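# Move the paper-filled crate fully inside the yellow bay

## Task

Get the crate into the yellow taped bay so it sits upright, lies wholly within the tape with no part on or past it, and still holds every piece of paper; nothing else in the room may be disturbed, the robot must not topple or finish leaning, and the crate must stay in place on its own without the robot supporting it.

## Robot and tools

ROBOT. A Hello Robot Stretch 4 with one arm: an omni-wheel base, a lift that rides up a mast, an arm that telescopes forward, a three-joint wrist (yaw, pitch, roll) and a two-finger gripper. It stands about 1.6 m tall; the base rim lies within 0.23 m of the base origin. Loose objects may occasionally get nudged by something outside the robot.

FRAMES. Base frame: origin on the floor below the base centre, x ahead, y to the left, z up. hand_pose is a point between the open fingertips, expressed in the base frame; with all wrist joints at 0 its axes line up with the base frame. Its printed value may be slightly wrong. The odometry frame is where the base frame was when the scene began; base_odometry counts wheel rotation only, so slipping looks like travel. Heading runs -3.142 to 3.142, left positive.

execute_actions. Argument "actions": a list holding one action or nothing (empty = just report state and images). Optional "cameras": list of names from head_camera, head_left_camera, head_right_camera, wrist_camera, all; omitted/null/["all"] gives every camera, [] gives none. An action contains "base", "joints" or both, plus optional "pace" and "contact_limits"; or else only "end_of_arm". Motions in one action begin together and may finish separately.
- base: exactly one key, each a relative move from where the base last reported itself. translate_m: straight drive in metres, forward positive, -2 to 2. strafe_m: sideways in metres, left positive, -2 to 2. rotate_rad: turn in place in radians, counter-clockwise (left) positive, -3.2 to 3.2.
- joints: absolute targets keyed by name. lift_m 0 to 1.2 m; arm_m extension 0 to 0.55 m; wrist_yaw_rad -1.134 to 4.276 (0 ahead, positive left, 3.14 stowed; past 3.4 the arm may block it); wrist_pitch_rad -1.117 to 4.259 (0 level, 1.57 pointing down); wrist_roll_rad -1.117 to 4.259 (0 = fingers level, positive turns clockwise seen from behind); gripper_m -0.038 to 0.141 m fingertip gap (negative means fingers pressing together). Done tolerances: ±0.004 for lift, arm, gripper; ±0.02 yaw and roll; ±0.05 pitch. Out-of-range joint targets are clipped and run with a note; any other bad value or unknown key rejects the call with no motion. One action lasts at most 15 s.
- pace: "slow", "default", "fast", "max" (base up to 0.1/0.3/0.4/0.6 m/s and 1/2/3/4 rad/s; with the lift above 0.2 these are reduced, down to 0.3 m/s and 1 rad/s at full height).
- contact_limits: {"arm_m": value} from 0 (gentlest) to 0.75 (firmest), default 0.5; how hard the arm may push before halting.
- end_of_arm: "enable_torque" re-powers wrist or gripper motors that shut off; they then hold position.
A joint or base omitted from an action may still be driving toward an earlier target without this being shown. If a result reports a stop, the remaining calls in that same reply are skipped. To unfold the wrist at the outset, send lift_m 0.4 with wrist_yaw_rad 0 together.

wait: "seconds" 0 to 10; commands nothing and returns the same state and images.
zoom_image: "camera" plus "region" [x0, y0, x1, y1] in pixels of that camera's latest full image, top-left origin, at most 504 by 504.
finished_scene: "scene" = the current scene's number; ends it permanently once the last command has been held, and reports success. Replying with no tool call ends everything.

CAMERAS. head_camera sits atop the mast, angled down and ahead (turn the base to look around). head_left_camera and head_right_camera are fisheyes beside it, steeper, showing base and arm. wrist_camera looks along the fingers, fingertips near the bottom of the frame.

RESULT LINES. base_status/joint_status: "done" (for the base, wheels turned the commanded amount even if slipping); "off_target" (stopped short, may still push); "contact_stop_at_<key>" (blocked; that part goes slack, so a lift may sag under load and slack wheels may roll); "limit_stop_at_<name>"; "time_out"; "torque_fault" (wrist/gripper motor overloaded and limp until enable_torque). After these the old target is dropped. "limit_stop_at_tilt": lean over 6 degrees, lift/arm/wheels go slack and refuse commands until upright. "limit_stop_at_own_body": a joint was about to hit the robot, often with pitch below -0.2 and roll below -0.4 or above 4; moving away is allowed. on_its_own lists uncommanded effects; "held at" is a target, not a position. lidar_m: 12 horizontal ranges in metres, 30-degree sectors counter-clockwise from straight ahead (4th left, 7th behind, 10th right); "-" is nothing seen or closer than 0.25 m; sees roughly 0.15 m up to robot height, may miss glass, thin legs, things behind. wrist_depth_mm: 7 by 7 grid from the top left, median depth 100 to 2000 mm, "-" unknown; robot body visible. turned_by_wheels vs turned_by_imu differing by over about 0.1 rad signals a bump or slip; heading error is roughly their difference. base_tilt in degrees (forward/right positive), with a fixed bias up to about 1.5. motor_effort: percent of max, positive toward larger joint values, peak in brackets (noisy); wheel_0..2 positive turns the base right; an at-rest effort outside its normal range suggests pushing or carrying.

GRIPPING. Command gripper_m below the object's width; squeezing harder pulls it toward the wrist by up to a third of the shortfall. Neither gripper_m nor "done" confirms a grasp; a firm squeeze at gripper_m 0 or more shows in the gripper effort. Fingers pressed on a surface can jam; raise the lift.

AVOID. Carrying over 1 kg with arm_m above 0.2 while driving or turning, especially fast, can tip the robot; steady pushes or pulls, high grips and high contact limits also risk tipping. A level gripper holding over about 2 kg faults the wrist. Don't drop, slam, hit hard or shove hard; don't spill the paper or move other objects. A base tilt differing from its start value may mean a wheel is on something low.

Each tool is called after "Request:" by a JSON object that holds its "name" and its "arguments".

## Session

Request:
{"name": "execute_actions", "arguments": {"actions": []}}

Scene clock: 0.00 s.
base_odometry: x=+0.000 y=+0.000 heading=+0.000 (m, m, rad; odometry frame)
turned_by_wheels: +0.000 (rad since the last result)
turned_by_imu: +0.000 (rad since the last result)
base_tilt: forward=-0.1 right=+0.8 (deg)
lidar_m: 0.90 0.83 0.87 1.69 1.61 1.15 1.32 0.81 0.83 1.90 2.08 1.26
base_status: not commanded
joint_positions: lift_m=+0.265 arm_m=-0.001 wrist_yaw_rad=+3.131 wrist_pitch_rad=+0.022 wrist_roll_rad=+0.001 gripper_m=+0.057
joint_status: not commanded
motor_effort: lift_m=+21 arm_m=+0 wrist_yaw_rad=+1 wrist_pitch_rad=-5 wrist_roll_rad=-1 gripper_m=-5 wheel_0=+0 wheel_1=+0 wheel_2=+1 (%)
hand_pose: x=-0.1181 y=+0.0905 z=+0.4365 quat_wxyz=(+0.005, -0.011, +0.001, +1.000) (m; base frame)
wrist_depth_mm: - 143 - - - 1863 1499 / - 118 153 - - 1808 1499 / - 120 156 - - 1808 1464 / 118 142 221 - - 1808 1499 / 229 - - - - 1708 1499 / 798 1708 200 1537 200 1464 1430 / 615 1098 1098 107 1098 1025 1138
pictures: head_camera, head_left_camera, head_right_camera, wrist_camera
Images, in order (width x height): head_camera 420x560, head_left_camera 420x672, head_right_camera 420x672, wrist_camera 616x392.

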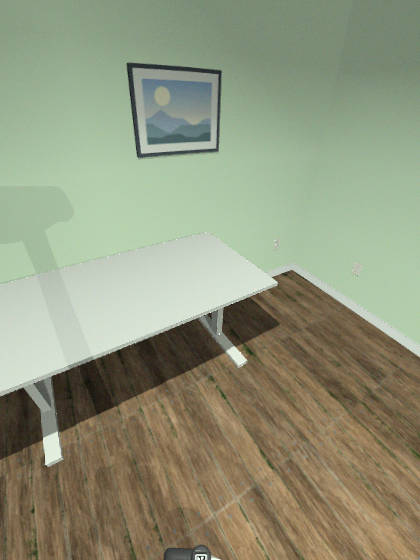

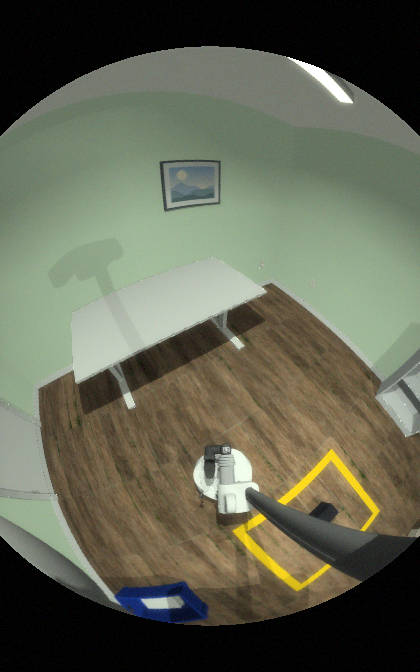

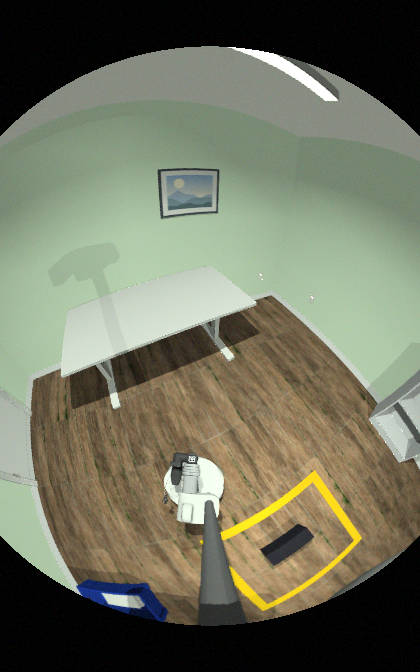

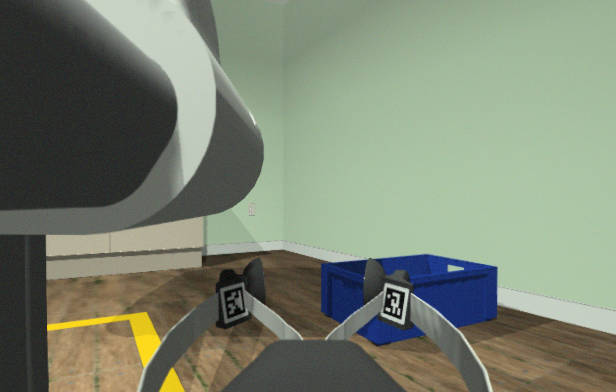

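Request:
{"name": "execute_actions", "arguments": {"actions": [{"base": {"rotate_rad": -2.9}, "joints": {"lift_m": 0.4, "arm_m": 0.1, "wrist_yaw_rad": 1.571, "wrist_pitch_rad": 1.571, "wrist_roll_rad": 1.571, "gripper_m": 0.0}, "pace": "fast"}]}}

Scene clock: 16.80 s.
base_odometry: x=+0.000 y=+0.000 heading=-2.900 (m, m, rad; odometry frame)
turned_by_wheels: -2.900 (rad since the last result)
turned_by_imu: -2.847 (rad since the last result)
base_tilt: forward=+0.0 right=+0.8 (deg)
lidar_m: 2.45 0.80 0.91 1.86 2.11 1.00 0.83 0.83 0.99 1.63 1.53 1.15
base_status: done
joint_positions: lift_m=+0.400 arm_m=+0.099 wrist_yaw_rad=+1.571 wrist_pitch_rad=+1.571 wrist_roll_rad=+1.570 gripper_m=+0.000
joint_status: all done
motor_effort: lift_m=+24(28) arm_m=+5(6) wrist_yaw_rad=+2(4) wrist_pitch_rad=+2(8) wrist_roll_rad=+1(7) gripper_m=-6(4) wheel_0=-1(11) wheel_1=+2(9) wheel_2=+1(16) (%)
hand_pose: x=+0.3574 y=-0.0001 z=+0.2895 quat_wxyz=(+0.707, +0.000, +0.707, +0.000) (m; base frame)
wrist_depth_mm: 535 530 525 521 517 512 508 / 535 530 525 517 521 512 508 / 535 530 525 517 517 512 504 / 535 530 525 517 517 512 508 / 530 530 525 517 517 512 508 / 530 530 525 206 188 512 508 / 535 530 525 107 512 508 508
pictures: head_camera, head_left_camera, head_right_camera, wrist_camera
Images, in order (width x height): head_camera 420x560, head_left_camera 420x672, head_right_camera 420x672, wrist_camera 616x392.

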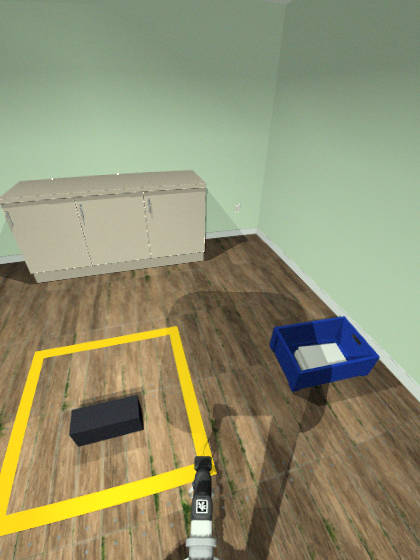

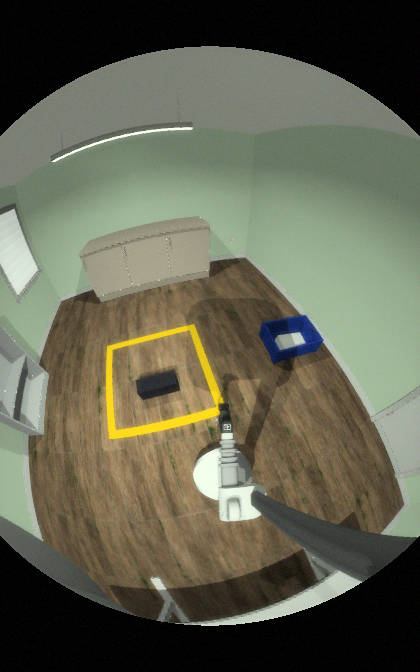

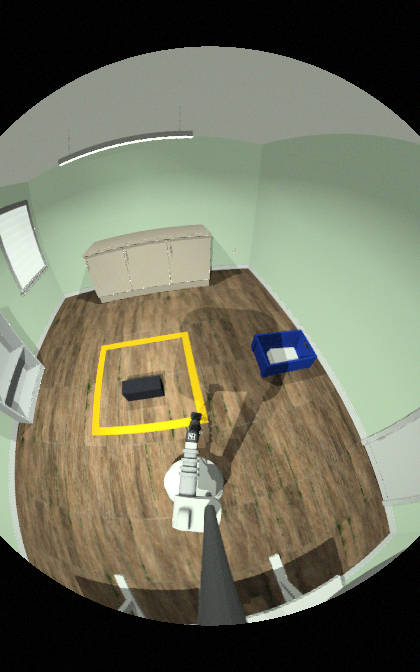

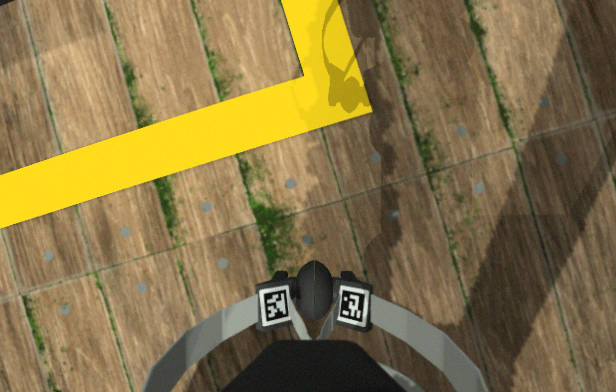

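Request:
{"name": "zoom_image", "arguments": {"camera": "head_camera", "region": [0, 310, 240, 550]}}

Request:
{"name": "zoom_image", "arguments": {"camera": "head_camera", "region": [55, 380, 155, 460]}}

Request:
{"name": "zoom_image", "arguments": {"camera": "head_camera", "region": [260, 300, 390, 400]}}

Region (0, 310, 240, 550) of head_camera's 420x560 image, scaled by 2.100, with more detail than that image has.

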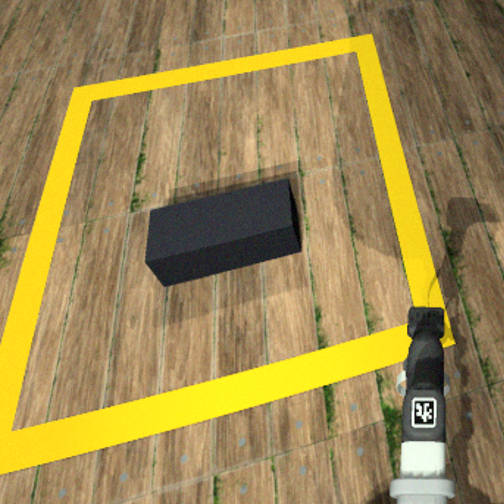

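Region (55, 380, 155, 460) of head_camera's 420x560 image, scaled by 5.040, with more detail than that image has; it fills the top 403 rows of this view, and the rest is white.

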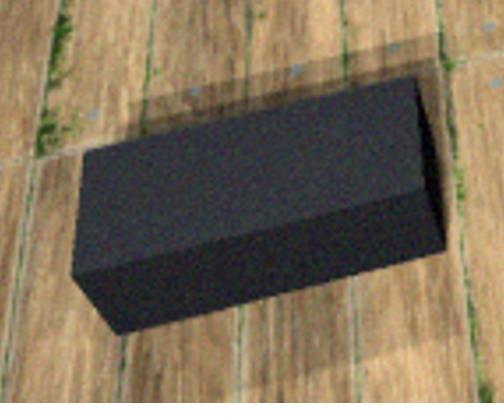

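Region (260, 300, 390, 400) of head_camera's 420x560 image, scaled by 3.877, with more detail than that image has; it fills the top 388 rows of this view, and the rest is white.

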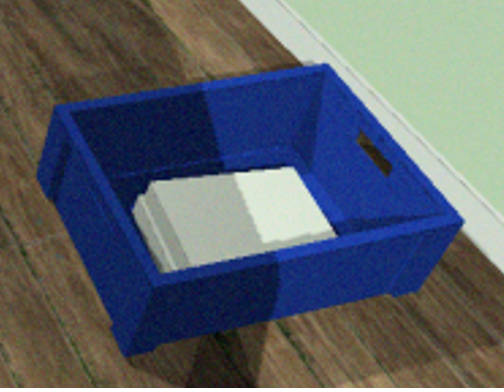

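Request:
{"name": "execute_actions", "arguments": {"actions": [{"base": {"translate_m": 1.184}, "pace": "max"}]}}

Request:
{"name": "execute_actions", "arguments": {"actions": [{"base": {"rotate_rad": -1.527}, "joints": {"arm_m": 0.32, "wrist_roll_rad": 1.42}, "pace": "fast"}]}}

Scene clock: 123.20 s.
base_odometry: x=-1.149 y=-0.284 heading=-2.899 (m, m, rad; odometry frame)
turned_by_wheels: +0.000 (rad since the last result)
turned_by_imu: -0.003 (rad since the last result)
base_tilt: forward=-0.1 right=+0.8 (deg)
lidar_m: 1.33 1.32 1.52 2.14 0.49 0.50 2.00 1.99 0.59 0.50 0.52 1.49
base_status: done
joint_positions: lift_m=+0.400 arm_m=+0.099 wrist_yaw_rad=+1.571 wrist_pitch_rad=+1.571 wrist_roll_rad=+1.570 gripper_m=+0.000
joint_status: not commanded
motor_effort: lift_m=+23(24) arm_m=+5(5) wrist_yaw_rad=+2(2) wrist_pitch_rad=+1(2) wrist_roll_rad=+1(1) gripper_m=-3(5) wheel_0=+2(9) wheel_1=+4(6) wheel_2=-1(19) (%)
hand_pose: x=+0.3574 y=-0.0001 z=+0.2895 quat_wxyz=(+0.707, +0.000, +0.707, +0.000) (m; base frame)
wrist_depth_mm: 539 535 525 521 512 508 508 / 535 530 525 521 517 512 512 / 535 525 521 521 517 512 508 / 535 530 525 517 517 512 504 / 535 530 525 521 512 512 508 / 535 530 521 206 187 508 508 / 535 530 521 107 512 508 508
pictures: head_camera, head_left_camera, head_right_camera, wrist_camera
Images, in order (width x height): head_camera 420x560, head_left_camera 420x672, head_right_camera 420x672, wrist_camera 616x392.

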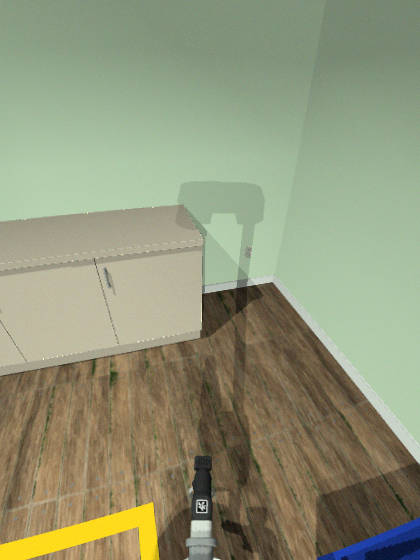

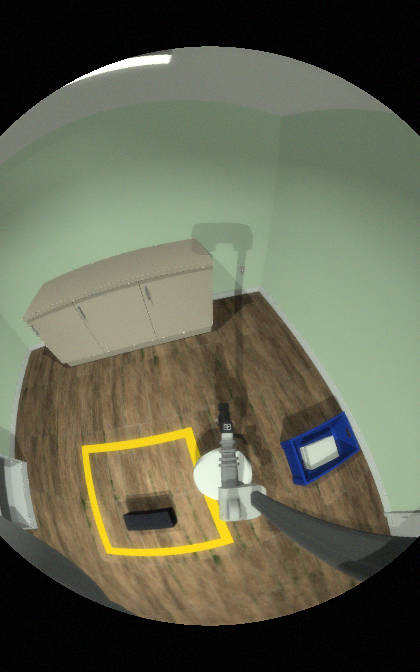

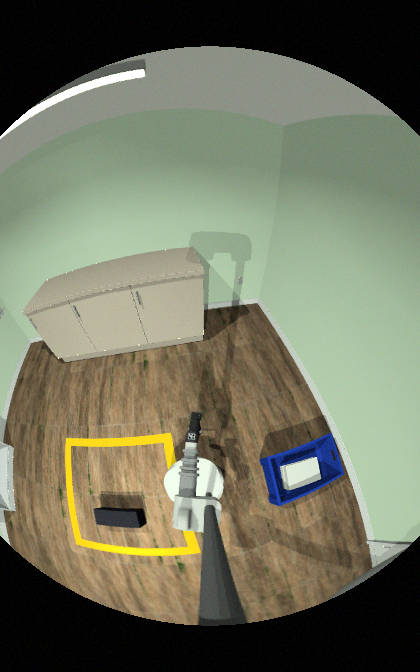

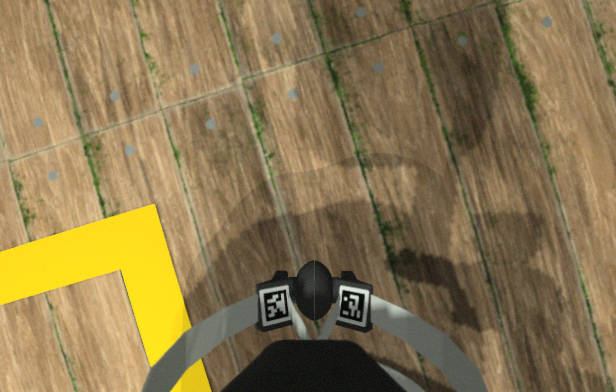

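Scene clock: 124.90 s.
base_odometry: x=-1.149 y=-0.284 heading=+1.857 (m, m, rad; odometry frame)
turned_by_wheels: -1.527 (rad since the last result)
turned_by_imu: -1.498 (rad since the last result)
base_tilt: forward=-0.1 right=+0.7 (deg)
lidar_m: 0.50 0.52 1.55 1.31 1.31 1.59 2.14 0.48 0.55 1.96 1.98 0.57
base_status: done
joint_positions: lift_m=+0.400 arm_m=+0.319 wrist_yaw_rad=+1.571 wrist_pitch_rad=+1.571 wrist_roll_rad=+1.421 gripper_m=+0.000
joint_status: all done
motor_effort: lift_m=+23(23) arm_m=+6(7) wrist_yaw_rad=+2(0) wrist_pitch_rad=+1(2) wrist_roll_rad=-2(4) gripper_m=-5(7) wheel_0=-1(12) wheel_1=+2(7) wheel_2=+3(14) (%)
hand_pose: x=+0.5772 y=-0.0001 z=+0.2895 quat_wxyz=(+0.705, -0.053, +0.705, +0.053) (m; base frame)
wrist_depth_mm: 539 340 521 413 407 404 306 / 535 338 521 410 407 404 300 / 535 340 521 413 407 407 303 / 535 338 517 517 512 439 306 / 530 338 469 512 512 410 304 / 535 310 300 206 188 314 307 / 535 525 521 107 517 512 508
pictures: head_camera, head_left_camera, head_right_camera, wrist_camera
Images, in order (width x height): head_camera 420x560, head_left_camera 420x672, head_right_camera 420x672, wrist_camera 616x392.

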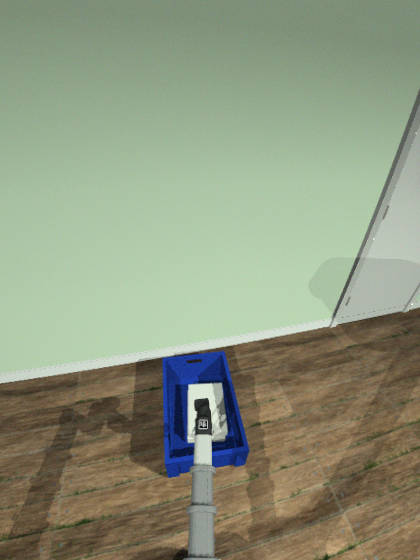

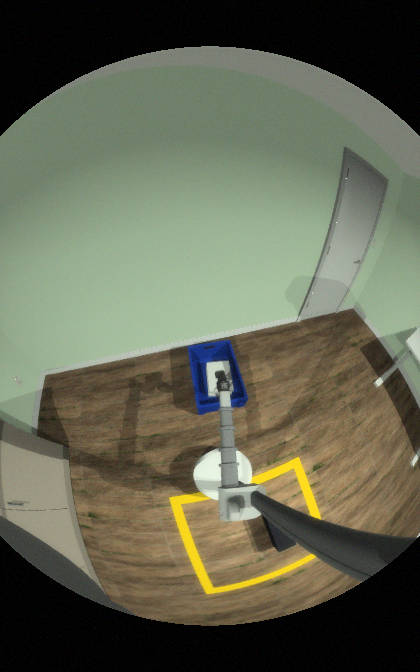

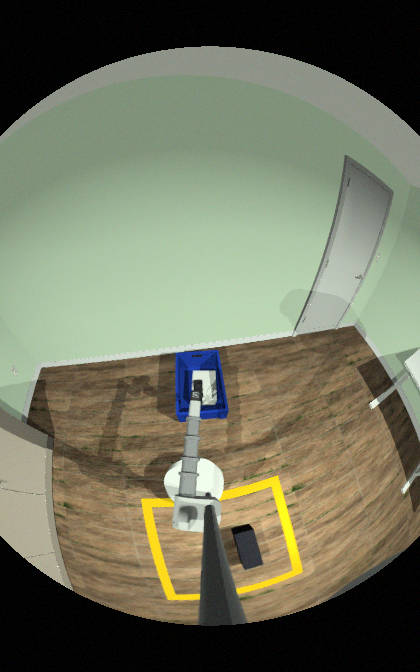

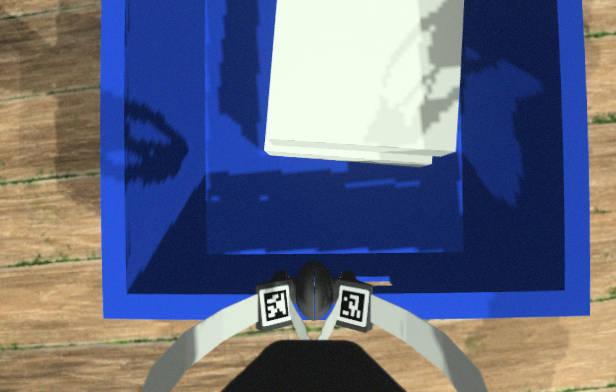

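Request:
{"name": "execute_actions", "arguments": {"actions": [{"joints": {"arm_m": 0.338, "lift_m": 0.225}, "pace": "fast"}]}}

Scene clock: 178.50 s.
base_odometry: x=-1.149 y=-0.284 heading=+1.857 (m, m, rad; odometry frame)
turned_by_wheels: +0.000 (rad since the last result)
turned_by_imu: -0.001 (rad since the last result)
base_tilt: forward=-0.1 right=+0.8 (deg)
lidar_m: 0.51 0.52 1.52 1.31 1.32 1.58 2.12 0.48 0.55 1.98 1.98 0.57
base_status: not commanded
joint_positions: lift_m=+0.225 arm_m=+0.337 wrist_yaw_rad=+1.571 wrist_pitch_rad=+1.571 wrist_roll_rad=+1.421 gripper_m=+0.000
joint_status: all done
motor_effort: lift_m=+16(21) arm_m=+6(4) wrist_yaw_rad=+2(1) wrist_pitch_rad=+2(1) wrist_roll_rad=-2(2) gripper_m=-5(4) wheel_0=-1(1) wheel_1=+3(2) wheel_2=+3(3) (%)
hand_pose: x=+0.5952 y=-0.0001 z=+0.1151 quat_wxyz=(+0.705, -0.053, +0.705, +0.053) (m; base frame)
wrist_depth_mm: 220 320 343 236 234 232 249 / 220 322 343 236 233 231 251 / 220 322 343 285 253 232 276 / 220 320 342 340 336 334 298 / 220 319 342 340 336 332 301 / 218 291 291 206 188 309 277 / 206 211 197 107 194 191 214
pictures: head_camera, head_left_camera, head_right_camera, wrist_camera
Images, in order (width x height): head_camera 420x560, head_left_camera 420x672, head_right_camera 420x672, wrist_camera 616x392.

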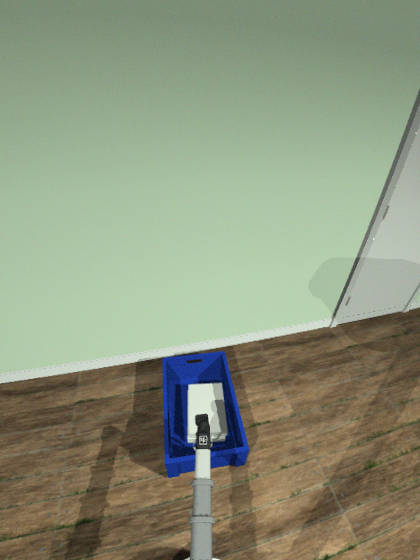

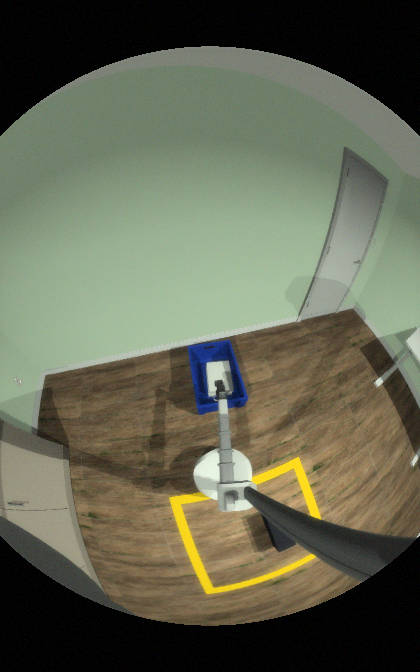

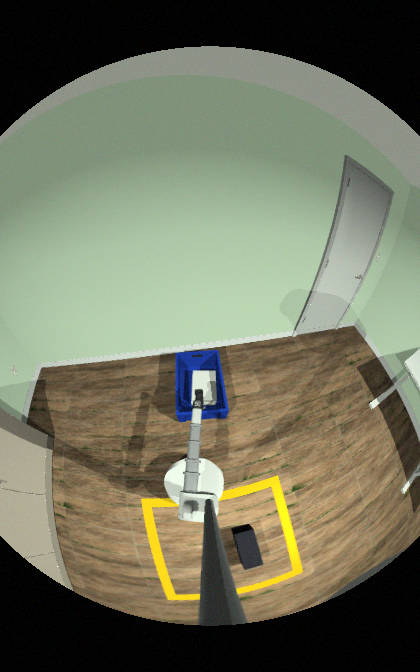

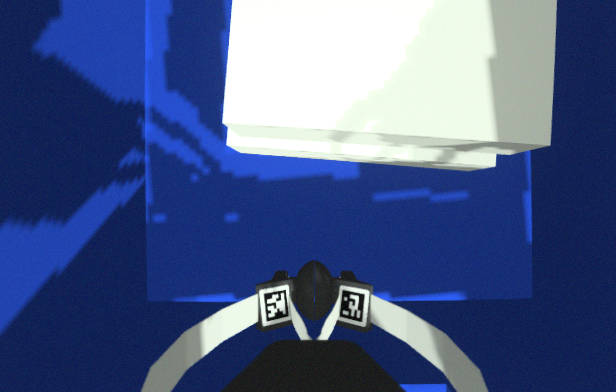

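Request:
{"name": "execute_actions", "arguments": {"actions": [{"base": {"translate_m": -0.92}, "pace": "fast"}]}}

Scene clock: 188.40 s.
base_odometry: x=-0.890 y=-1.166 heading=+1.857 (m, m, rad; odometry frame)
turned_by_wheels: +0.000 (rad since the last result)
turned_by_imu: +0.000 (rad since the last result)
base_tilt: forward=-0.1 right=+0.8 (deg)
lidar_m: 0.53 0.55 1.27 1.11 1.10 1.74 1.22 1.22 1.44 2.21 0.39 0.47
base_status: done
joint_positions: lift_m=+0.225 arm_m=+0.338 wrist_yaw_rad=+1.571 wrist_pitch_rad=+1.571 wrist_roll_rad=+1.420 gripper_m=+0.000
joint_status: not commanded
motor_effort: lift_m=+20(20) arm_m=-2(6) wrist_yaw_rad=+1(1) wrist_pitch_rad=+3(6) wrist_roll_rad=-1(2) gripper_m=-8(12) wheel_0=-2(11) wheel_1=-5(12) wheel_2=+4(25) (%)
hand_pose: x=+0.5967 y=+0.0000 z=+0.1147 quat_wxyz=(+0.705, -0.053, +0.705, +0.053) (m; base frame)
wrist_depth_mm: 198 285 345 237 236 234 231 / 202 289 345 237 235 233 231 / 205 296 345 342 317 285 296 / 208 303 345 342 338 334 315 / 210 304 343 340 338 334 310 / 193 213 201 195 190 260 270 / 143 143 145 107 187 164 180
pictures: head_camera, head_left_camera, head_right_camera, wrist_camera
Images, in order (width x height): head_camera 420x560, head_left_camera 420x672, head_right_camera 420x672, wrist_camera 616x392.

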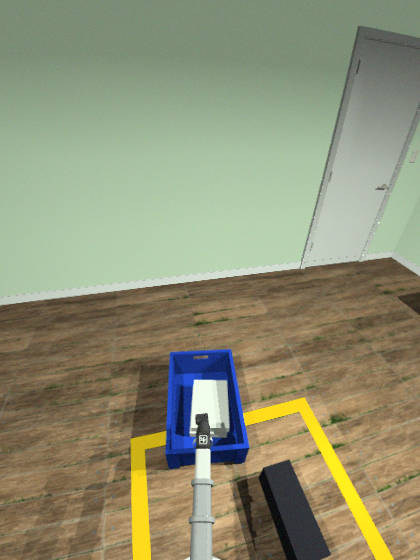

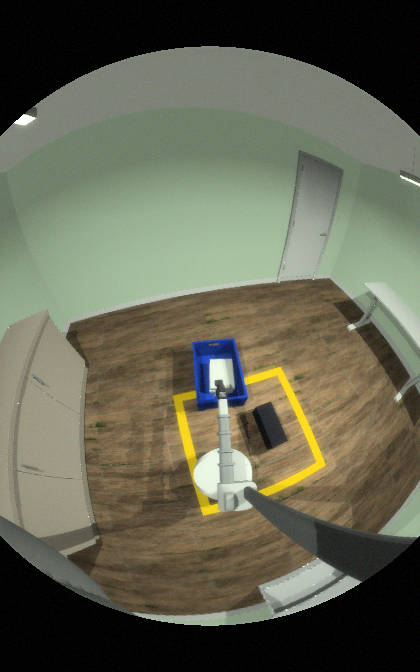

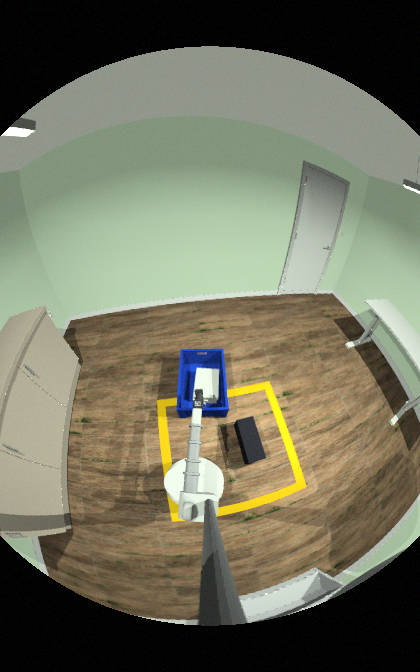

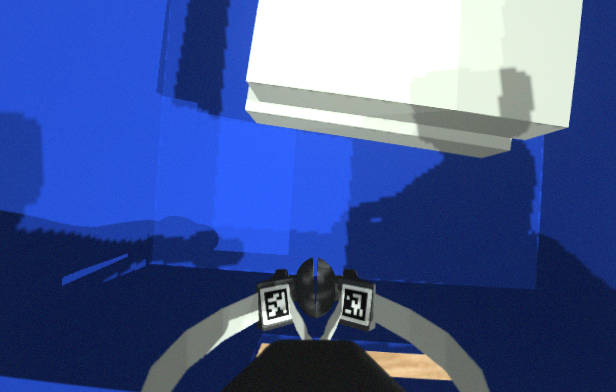

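Request:
{"name": "zoom_image", "arguments": {"camera": "head_camera", "region": [110, 335, 340, 560]}}

Region (110, 335, 340, 560) of head_camera's 420x560 image, scaled by 2.191, with more detail than that image has; it fills the top 493 rows of this view, and the rest is white.

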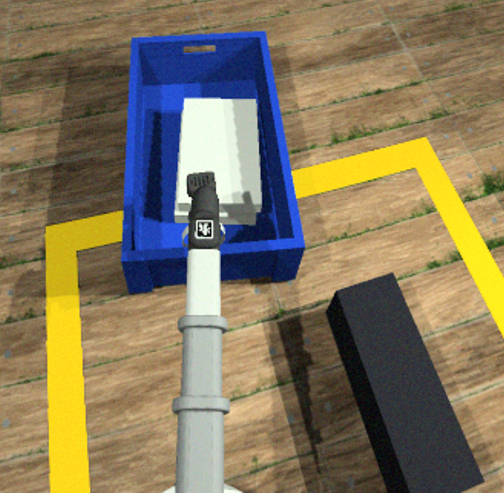

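Request:
{"name": "execute_actions", "arguments": {"actions": [{"base": {"translate_m": -0.24}, "pace": "fast"}], "cameras": ["head_camera", "wrist_camera"]}}

Request:
{"name": "execute_actions", "arguments": {"actions": [{"base": {"strafe_m": -0.085}, "joints": {"arm_m": 0.06}}]}}

Scene clock: 250.10 s.
base_odometry: x=-0.822 y=-1.396 heading=+1.857 (m, m, rad; odometry frame)
turned_by_wheels: +0.000 (rad since the last result)
turned_by_imu: -0.002 (rad since the last result)
base_tilt: forward=-0.1 right=+0.8 (deg)
lidar_m: 0.54 0.54 1.20 1.05 1.03 1.48 1.02 0.99 1.19 2.28 0.55 0.53
base_status: done
joint_positions: lift_m=+0.225 arm_m=+0.338 wrist_yaw_rad=+1.571 wrist_pitch_rad=+1.571 wrist_roll_rad=+1.420 gripper_m=+0.000
joint_status: not commanded
motor_effort: lift_m=+20(20) arm_m=-2(2) wrist_yaw_rad=+2(2) wrist_pitch_rad=+3(5) wrist_roll_rad=-1(1) gripper_m=-6(9) wheel_0=-3(11) wheel_1=-5(13) wheel_2=+5(22) (%)
hand_pose: x=+0.5967 y=+0.0000 z=+0.1147 quat_wxyz=(+0.705, -0.053, +0.705, +0.053) (m; base frame)
wrist_depth_mm: 198 286 345 237 235 234 231 / 202 290 345 237 235 232 230 / 206 297 343 342 315 283 294 / 208 303 343 342 338 334 315 / 211 304 343 340 336 334 310 / 193 215 202 196 190 263 271 / 144 144 145 107 187 166 181
pictures: head_camera, wrist_camera
Images, in order (width x height): head_camera 420x560, wrist_camera 616x392.

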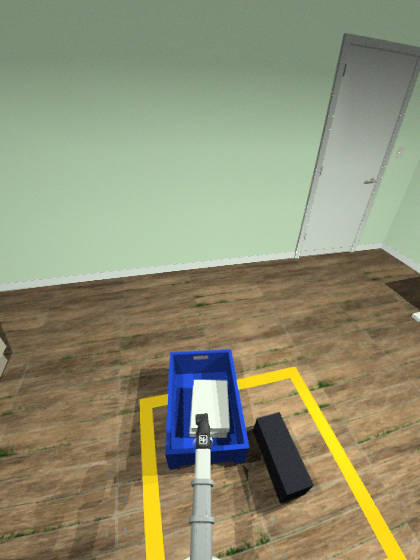

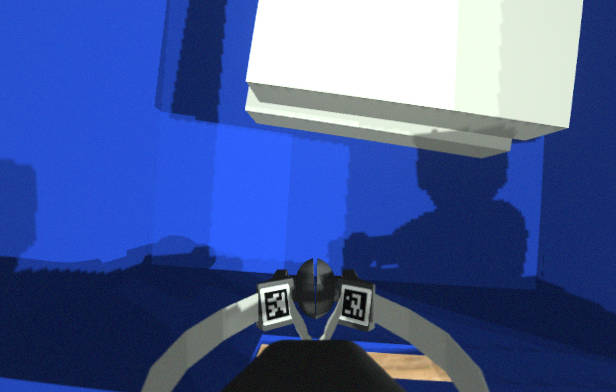

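Scene clock: 252.07 s.
base_odometry: x=-0.741 y=-1.372 heading=+1.857 (m, m, rad; odometry frame)
turned_by_wheels: +0.000 (rad since the last result)
turned_by_imu: +0.000 (rad since the last result)
base_tilt: forward=-0.1 right=+0.8 (deg)
lidar_m: 0.45 0.29 1.29 1.12 1.12 1.48 0.98 0.99 1.14 2.20 2.20 0.34
base_status: done
joint_positions: lift_m=+0.225 arm_m=+0.062 wrist_yaw_rad=+1.571 wrist_pitch_rad=+1.569 wrist_roll_rad=+1.420 gripper_m=+0.000
joint_status: all done
motor_effort: lift_m=+20(20) arm_m=-9(14) wrist_yaw_rad=+1(2) wrist_pitch_rad=+6(20) wrist_roll_rad=-1(1) gripper_m=-6(9) wheel_0=+0(11) wheel_1=-5(15) wheel_2=+7(6) (%)
hand_pose: x=+0.3199 y=+0.0005 z=+0.1147 quat_wxyz=(+0.705, -0.053, +0.705, +0.054) (m; base frame)
wrist_depth_mm: 226 334 347 237 236 234 270 / 224 329 345 238 236 233 281 / 223 325 345 340 340 334 296 / 220 320 345 342 338 336 301 / 217 314 345 340 338 334 296 / 214 258 229 198 190 216 208 / 175 166 151 107 186 139 150
pictures: head_camera, head_left_camera, head_right_camera, wrist_camera
Images, in order (width x height): head_camera 420x560, head_left_camera 420x672, head_right_camera 420x672, wrist_camera 616x392.

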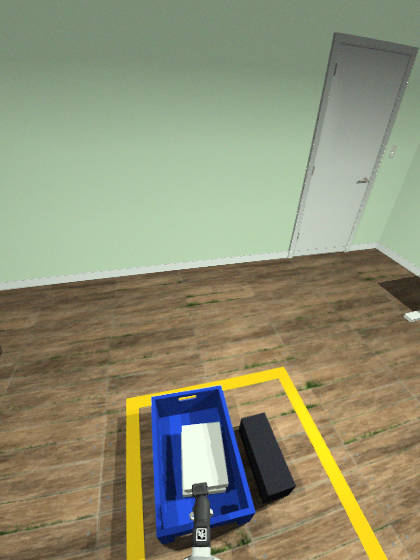

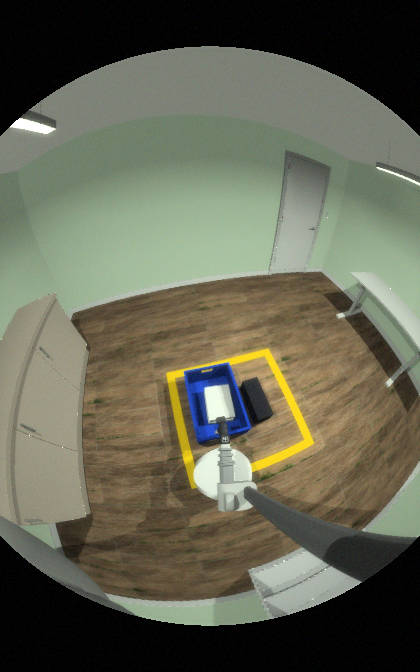

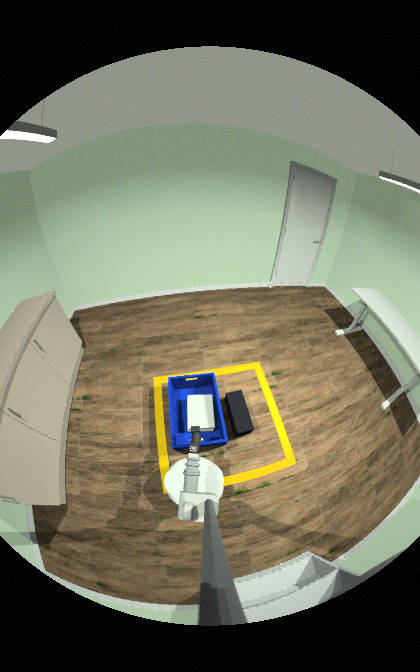

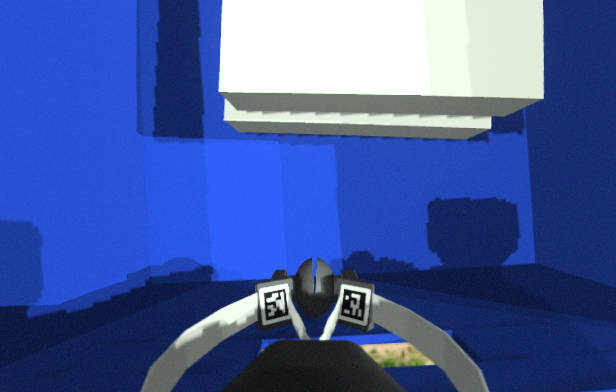

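Request:
{"name": "zoom_image", "arguments": {"camera": "head_camera", "region": [110, 355, 315, 560]}}

Region (110, 355, 315, 560) of head_camera's 420x560 image, scaled by 2.459, with more detail than that image has.

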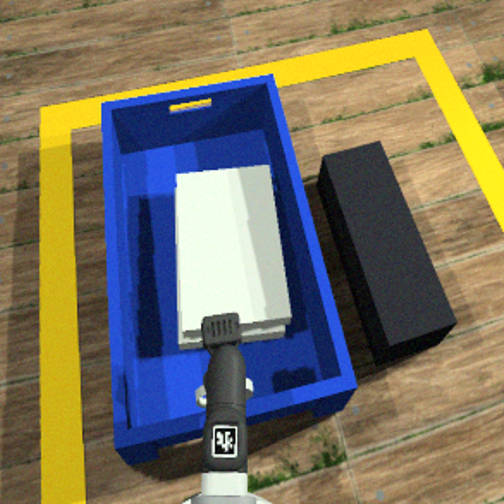

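Request:
{"name": "execute_actions", "arguments": {"actions": [{"joints": {"arm_m": 0.095, "lift_m": 0.37}, "pace": "fast"}]}}

Scene clock: 273.97 s.
base_odometry: x=-0.741 y=-1.372 heading=+1.857 (m, m, rad; odometry frame)
turned_by_wheels: +0.000 (rad since the last result)
turned_by_imu: -0.001 (rad since the last result)
base_tilt: forward=-0.1 right=+0.8 (deg)
lidar_m: 0.44 0.28 1.30 1.11 1.13 1.49 0.99 0.99 1.13 2.16 2.16 0.36
base_status: not commanded
joint_positions: lift_m=+0.370 arm_m=+0.094 wrist_yaw_rad=+1.571 wrist_pitch_rad=+1.571 wrist_roll_rad=+1.420 gripper_m=+0.000
joint_status: all done
motor_effort: lift_m=+25(25) arm_m=+6(8) wrist_yaw_rad=+1(0) wrist_pitch_rad=+2(6) wrist_roll_rad=-1(1) gripper_m=-7(5) wheel_0=+0(0) wheel_1=-5(5) wheel_2=+7(7) (%)
hand_pose: x=+0.3522 y=+0.0001 z=+0.2594 quat_wxyz=(+0.705, -0.053, +0.705, +0.053) (m; base frame)
wrist_depth_mm: 504 349 492 382 379 377 276 / 504 345 496 384 377 375 281 / 504 340 488 384 379 379 285 / 504 332 492 484 480 418 289 / 504 329 492 488 484 430 294 / 500 304 327 206 188 306 272 / 500 272 270 107 265 262 477
pictures: head_camera, head_left_camera, head_right_camera, wrist_camera
Images, in order (width x height): head_camera 420x560, head_left_camera 420x672, head_right_camera 420x672, wrist_camera 616x392.

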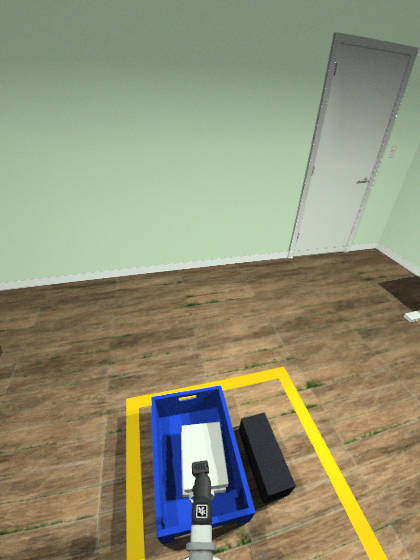

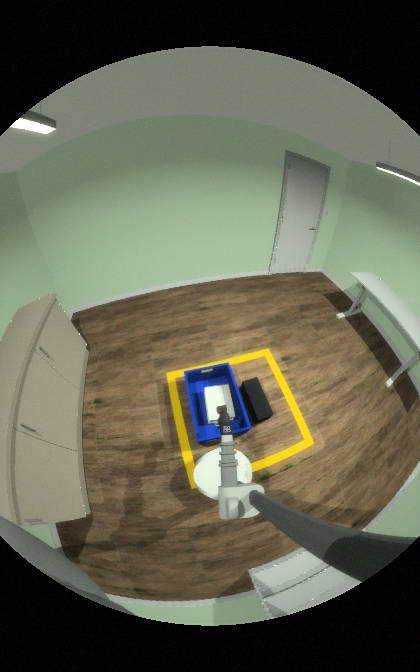

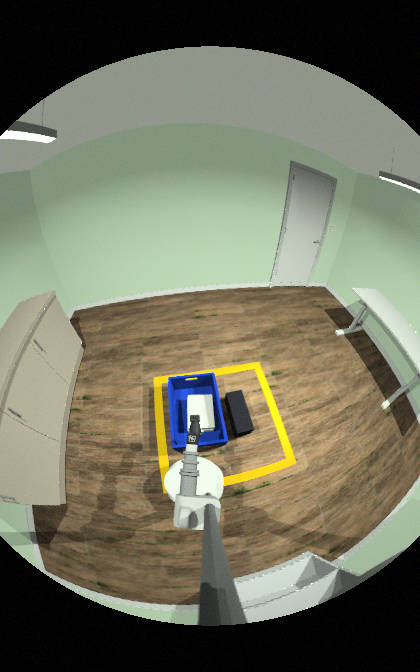

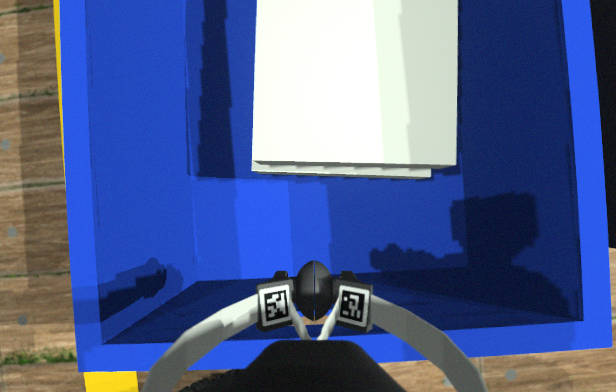

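Request:
{"name": "finished_scene", "arguments": {"scene": 2}}

The scene is finished: the task was done.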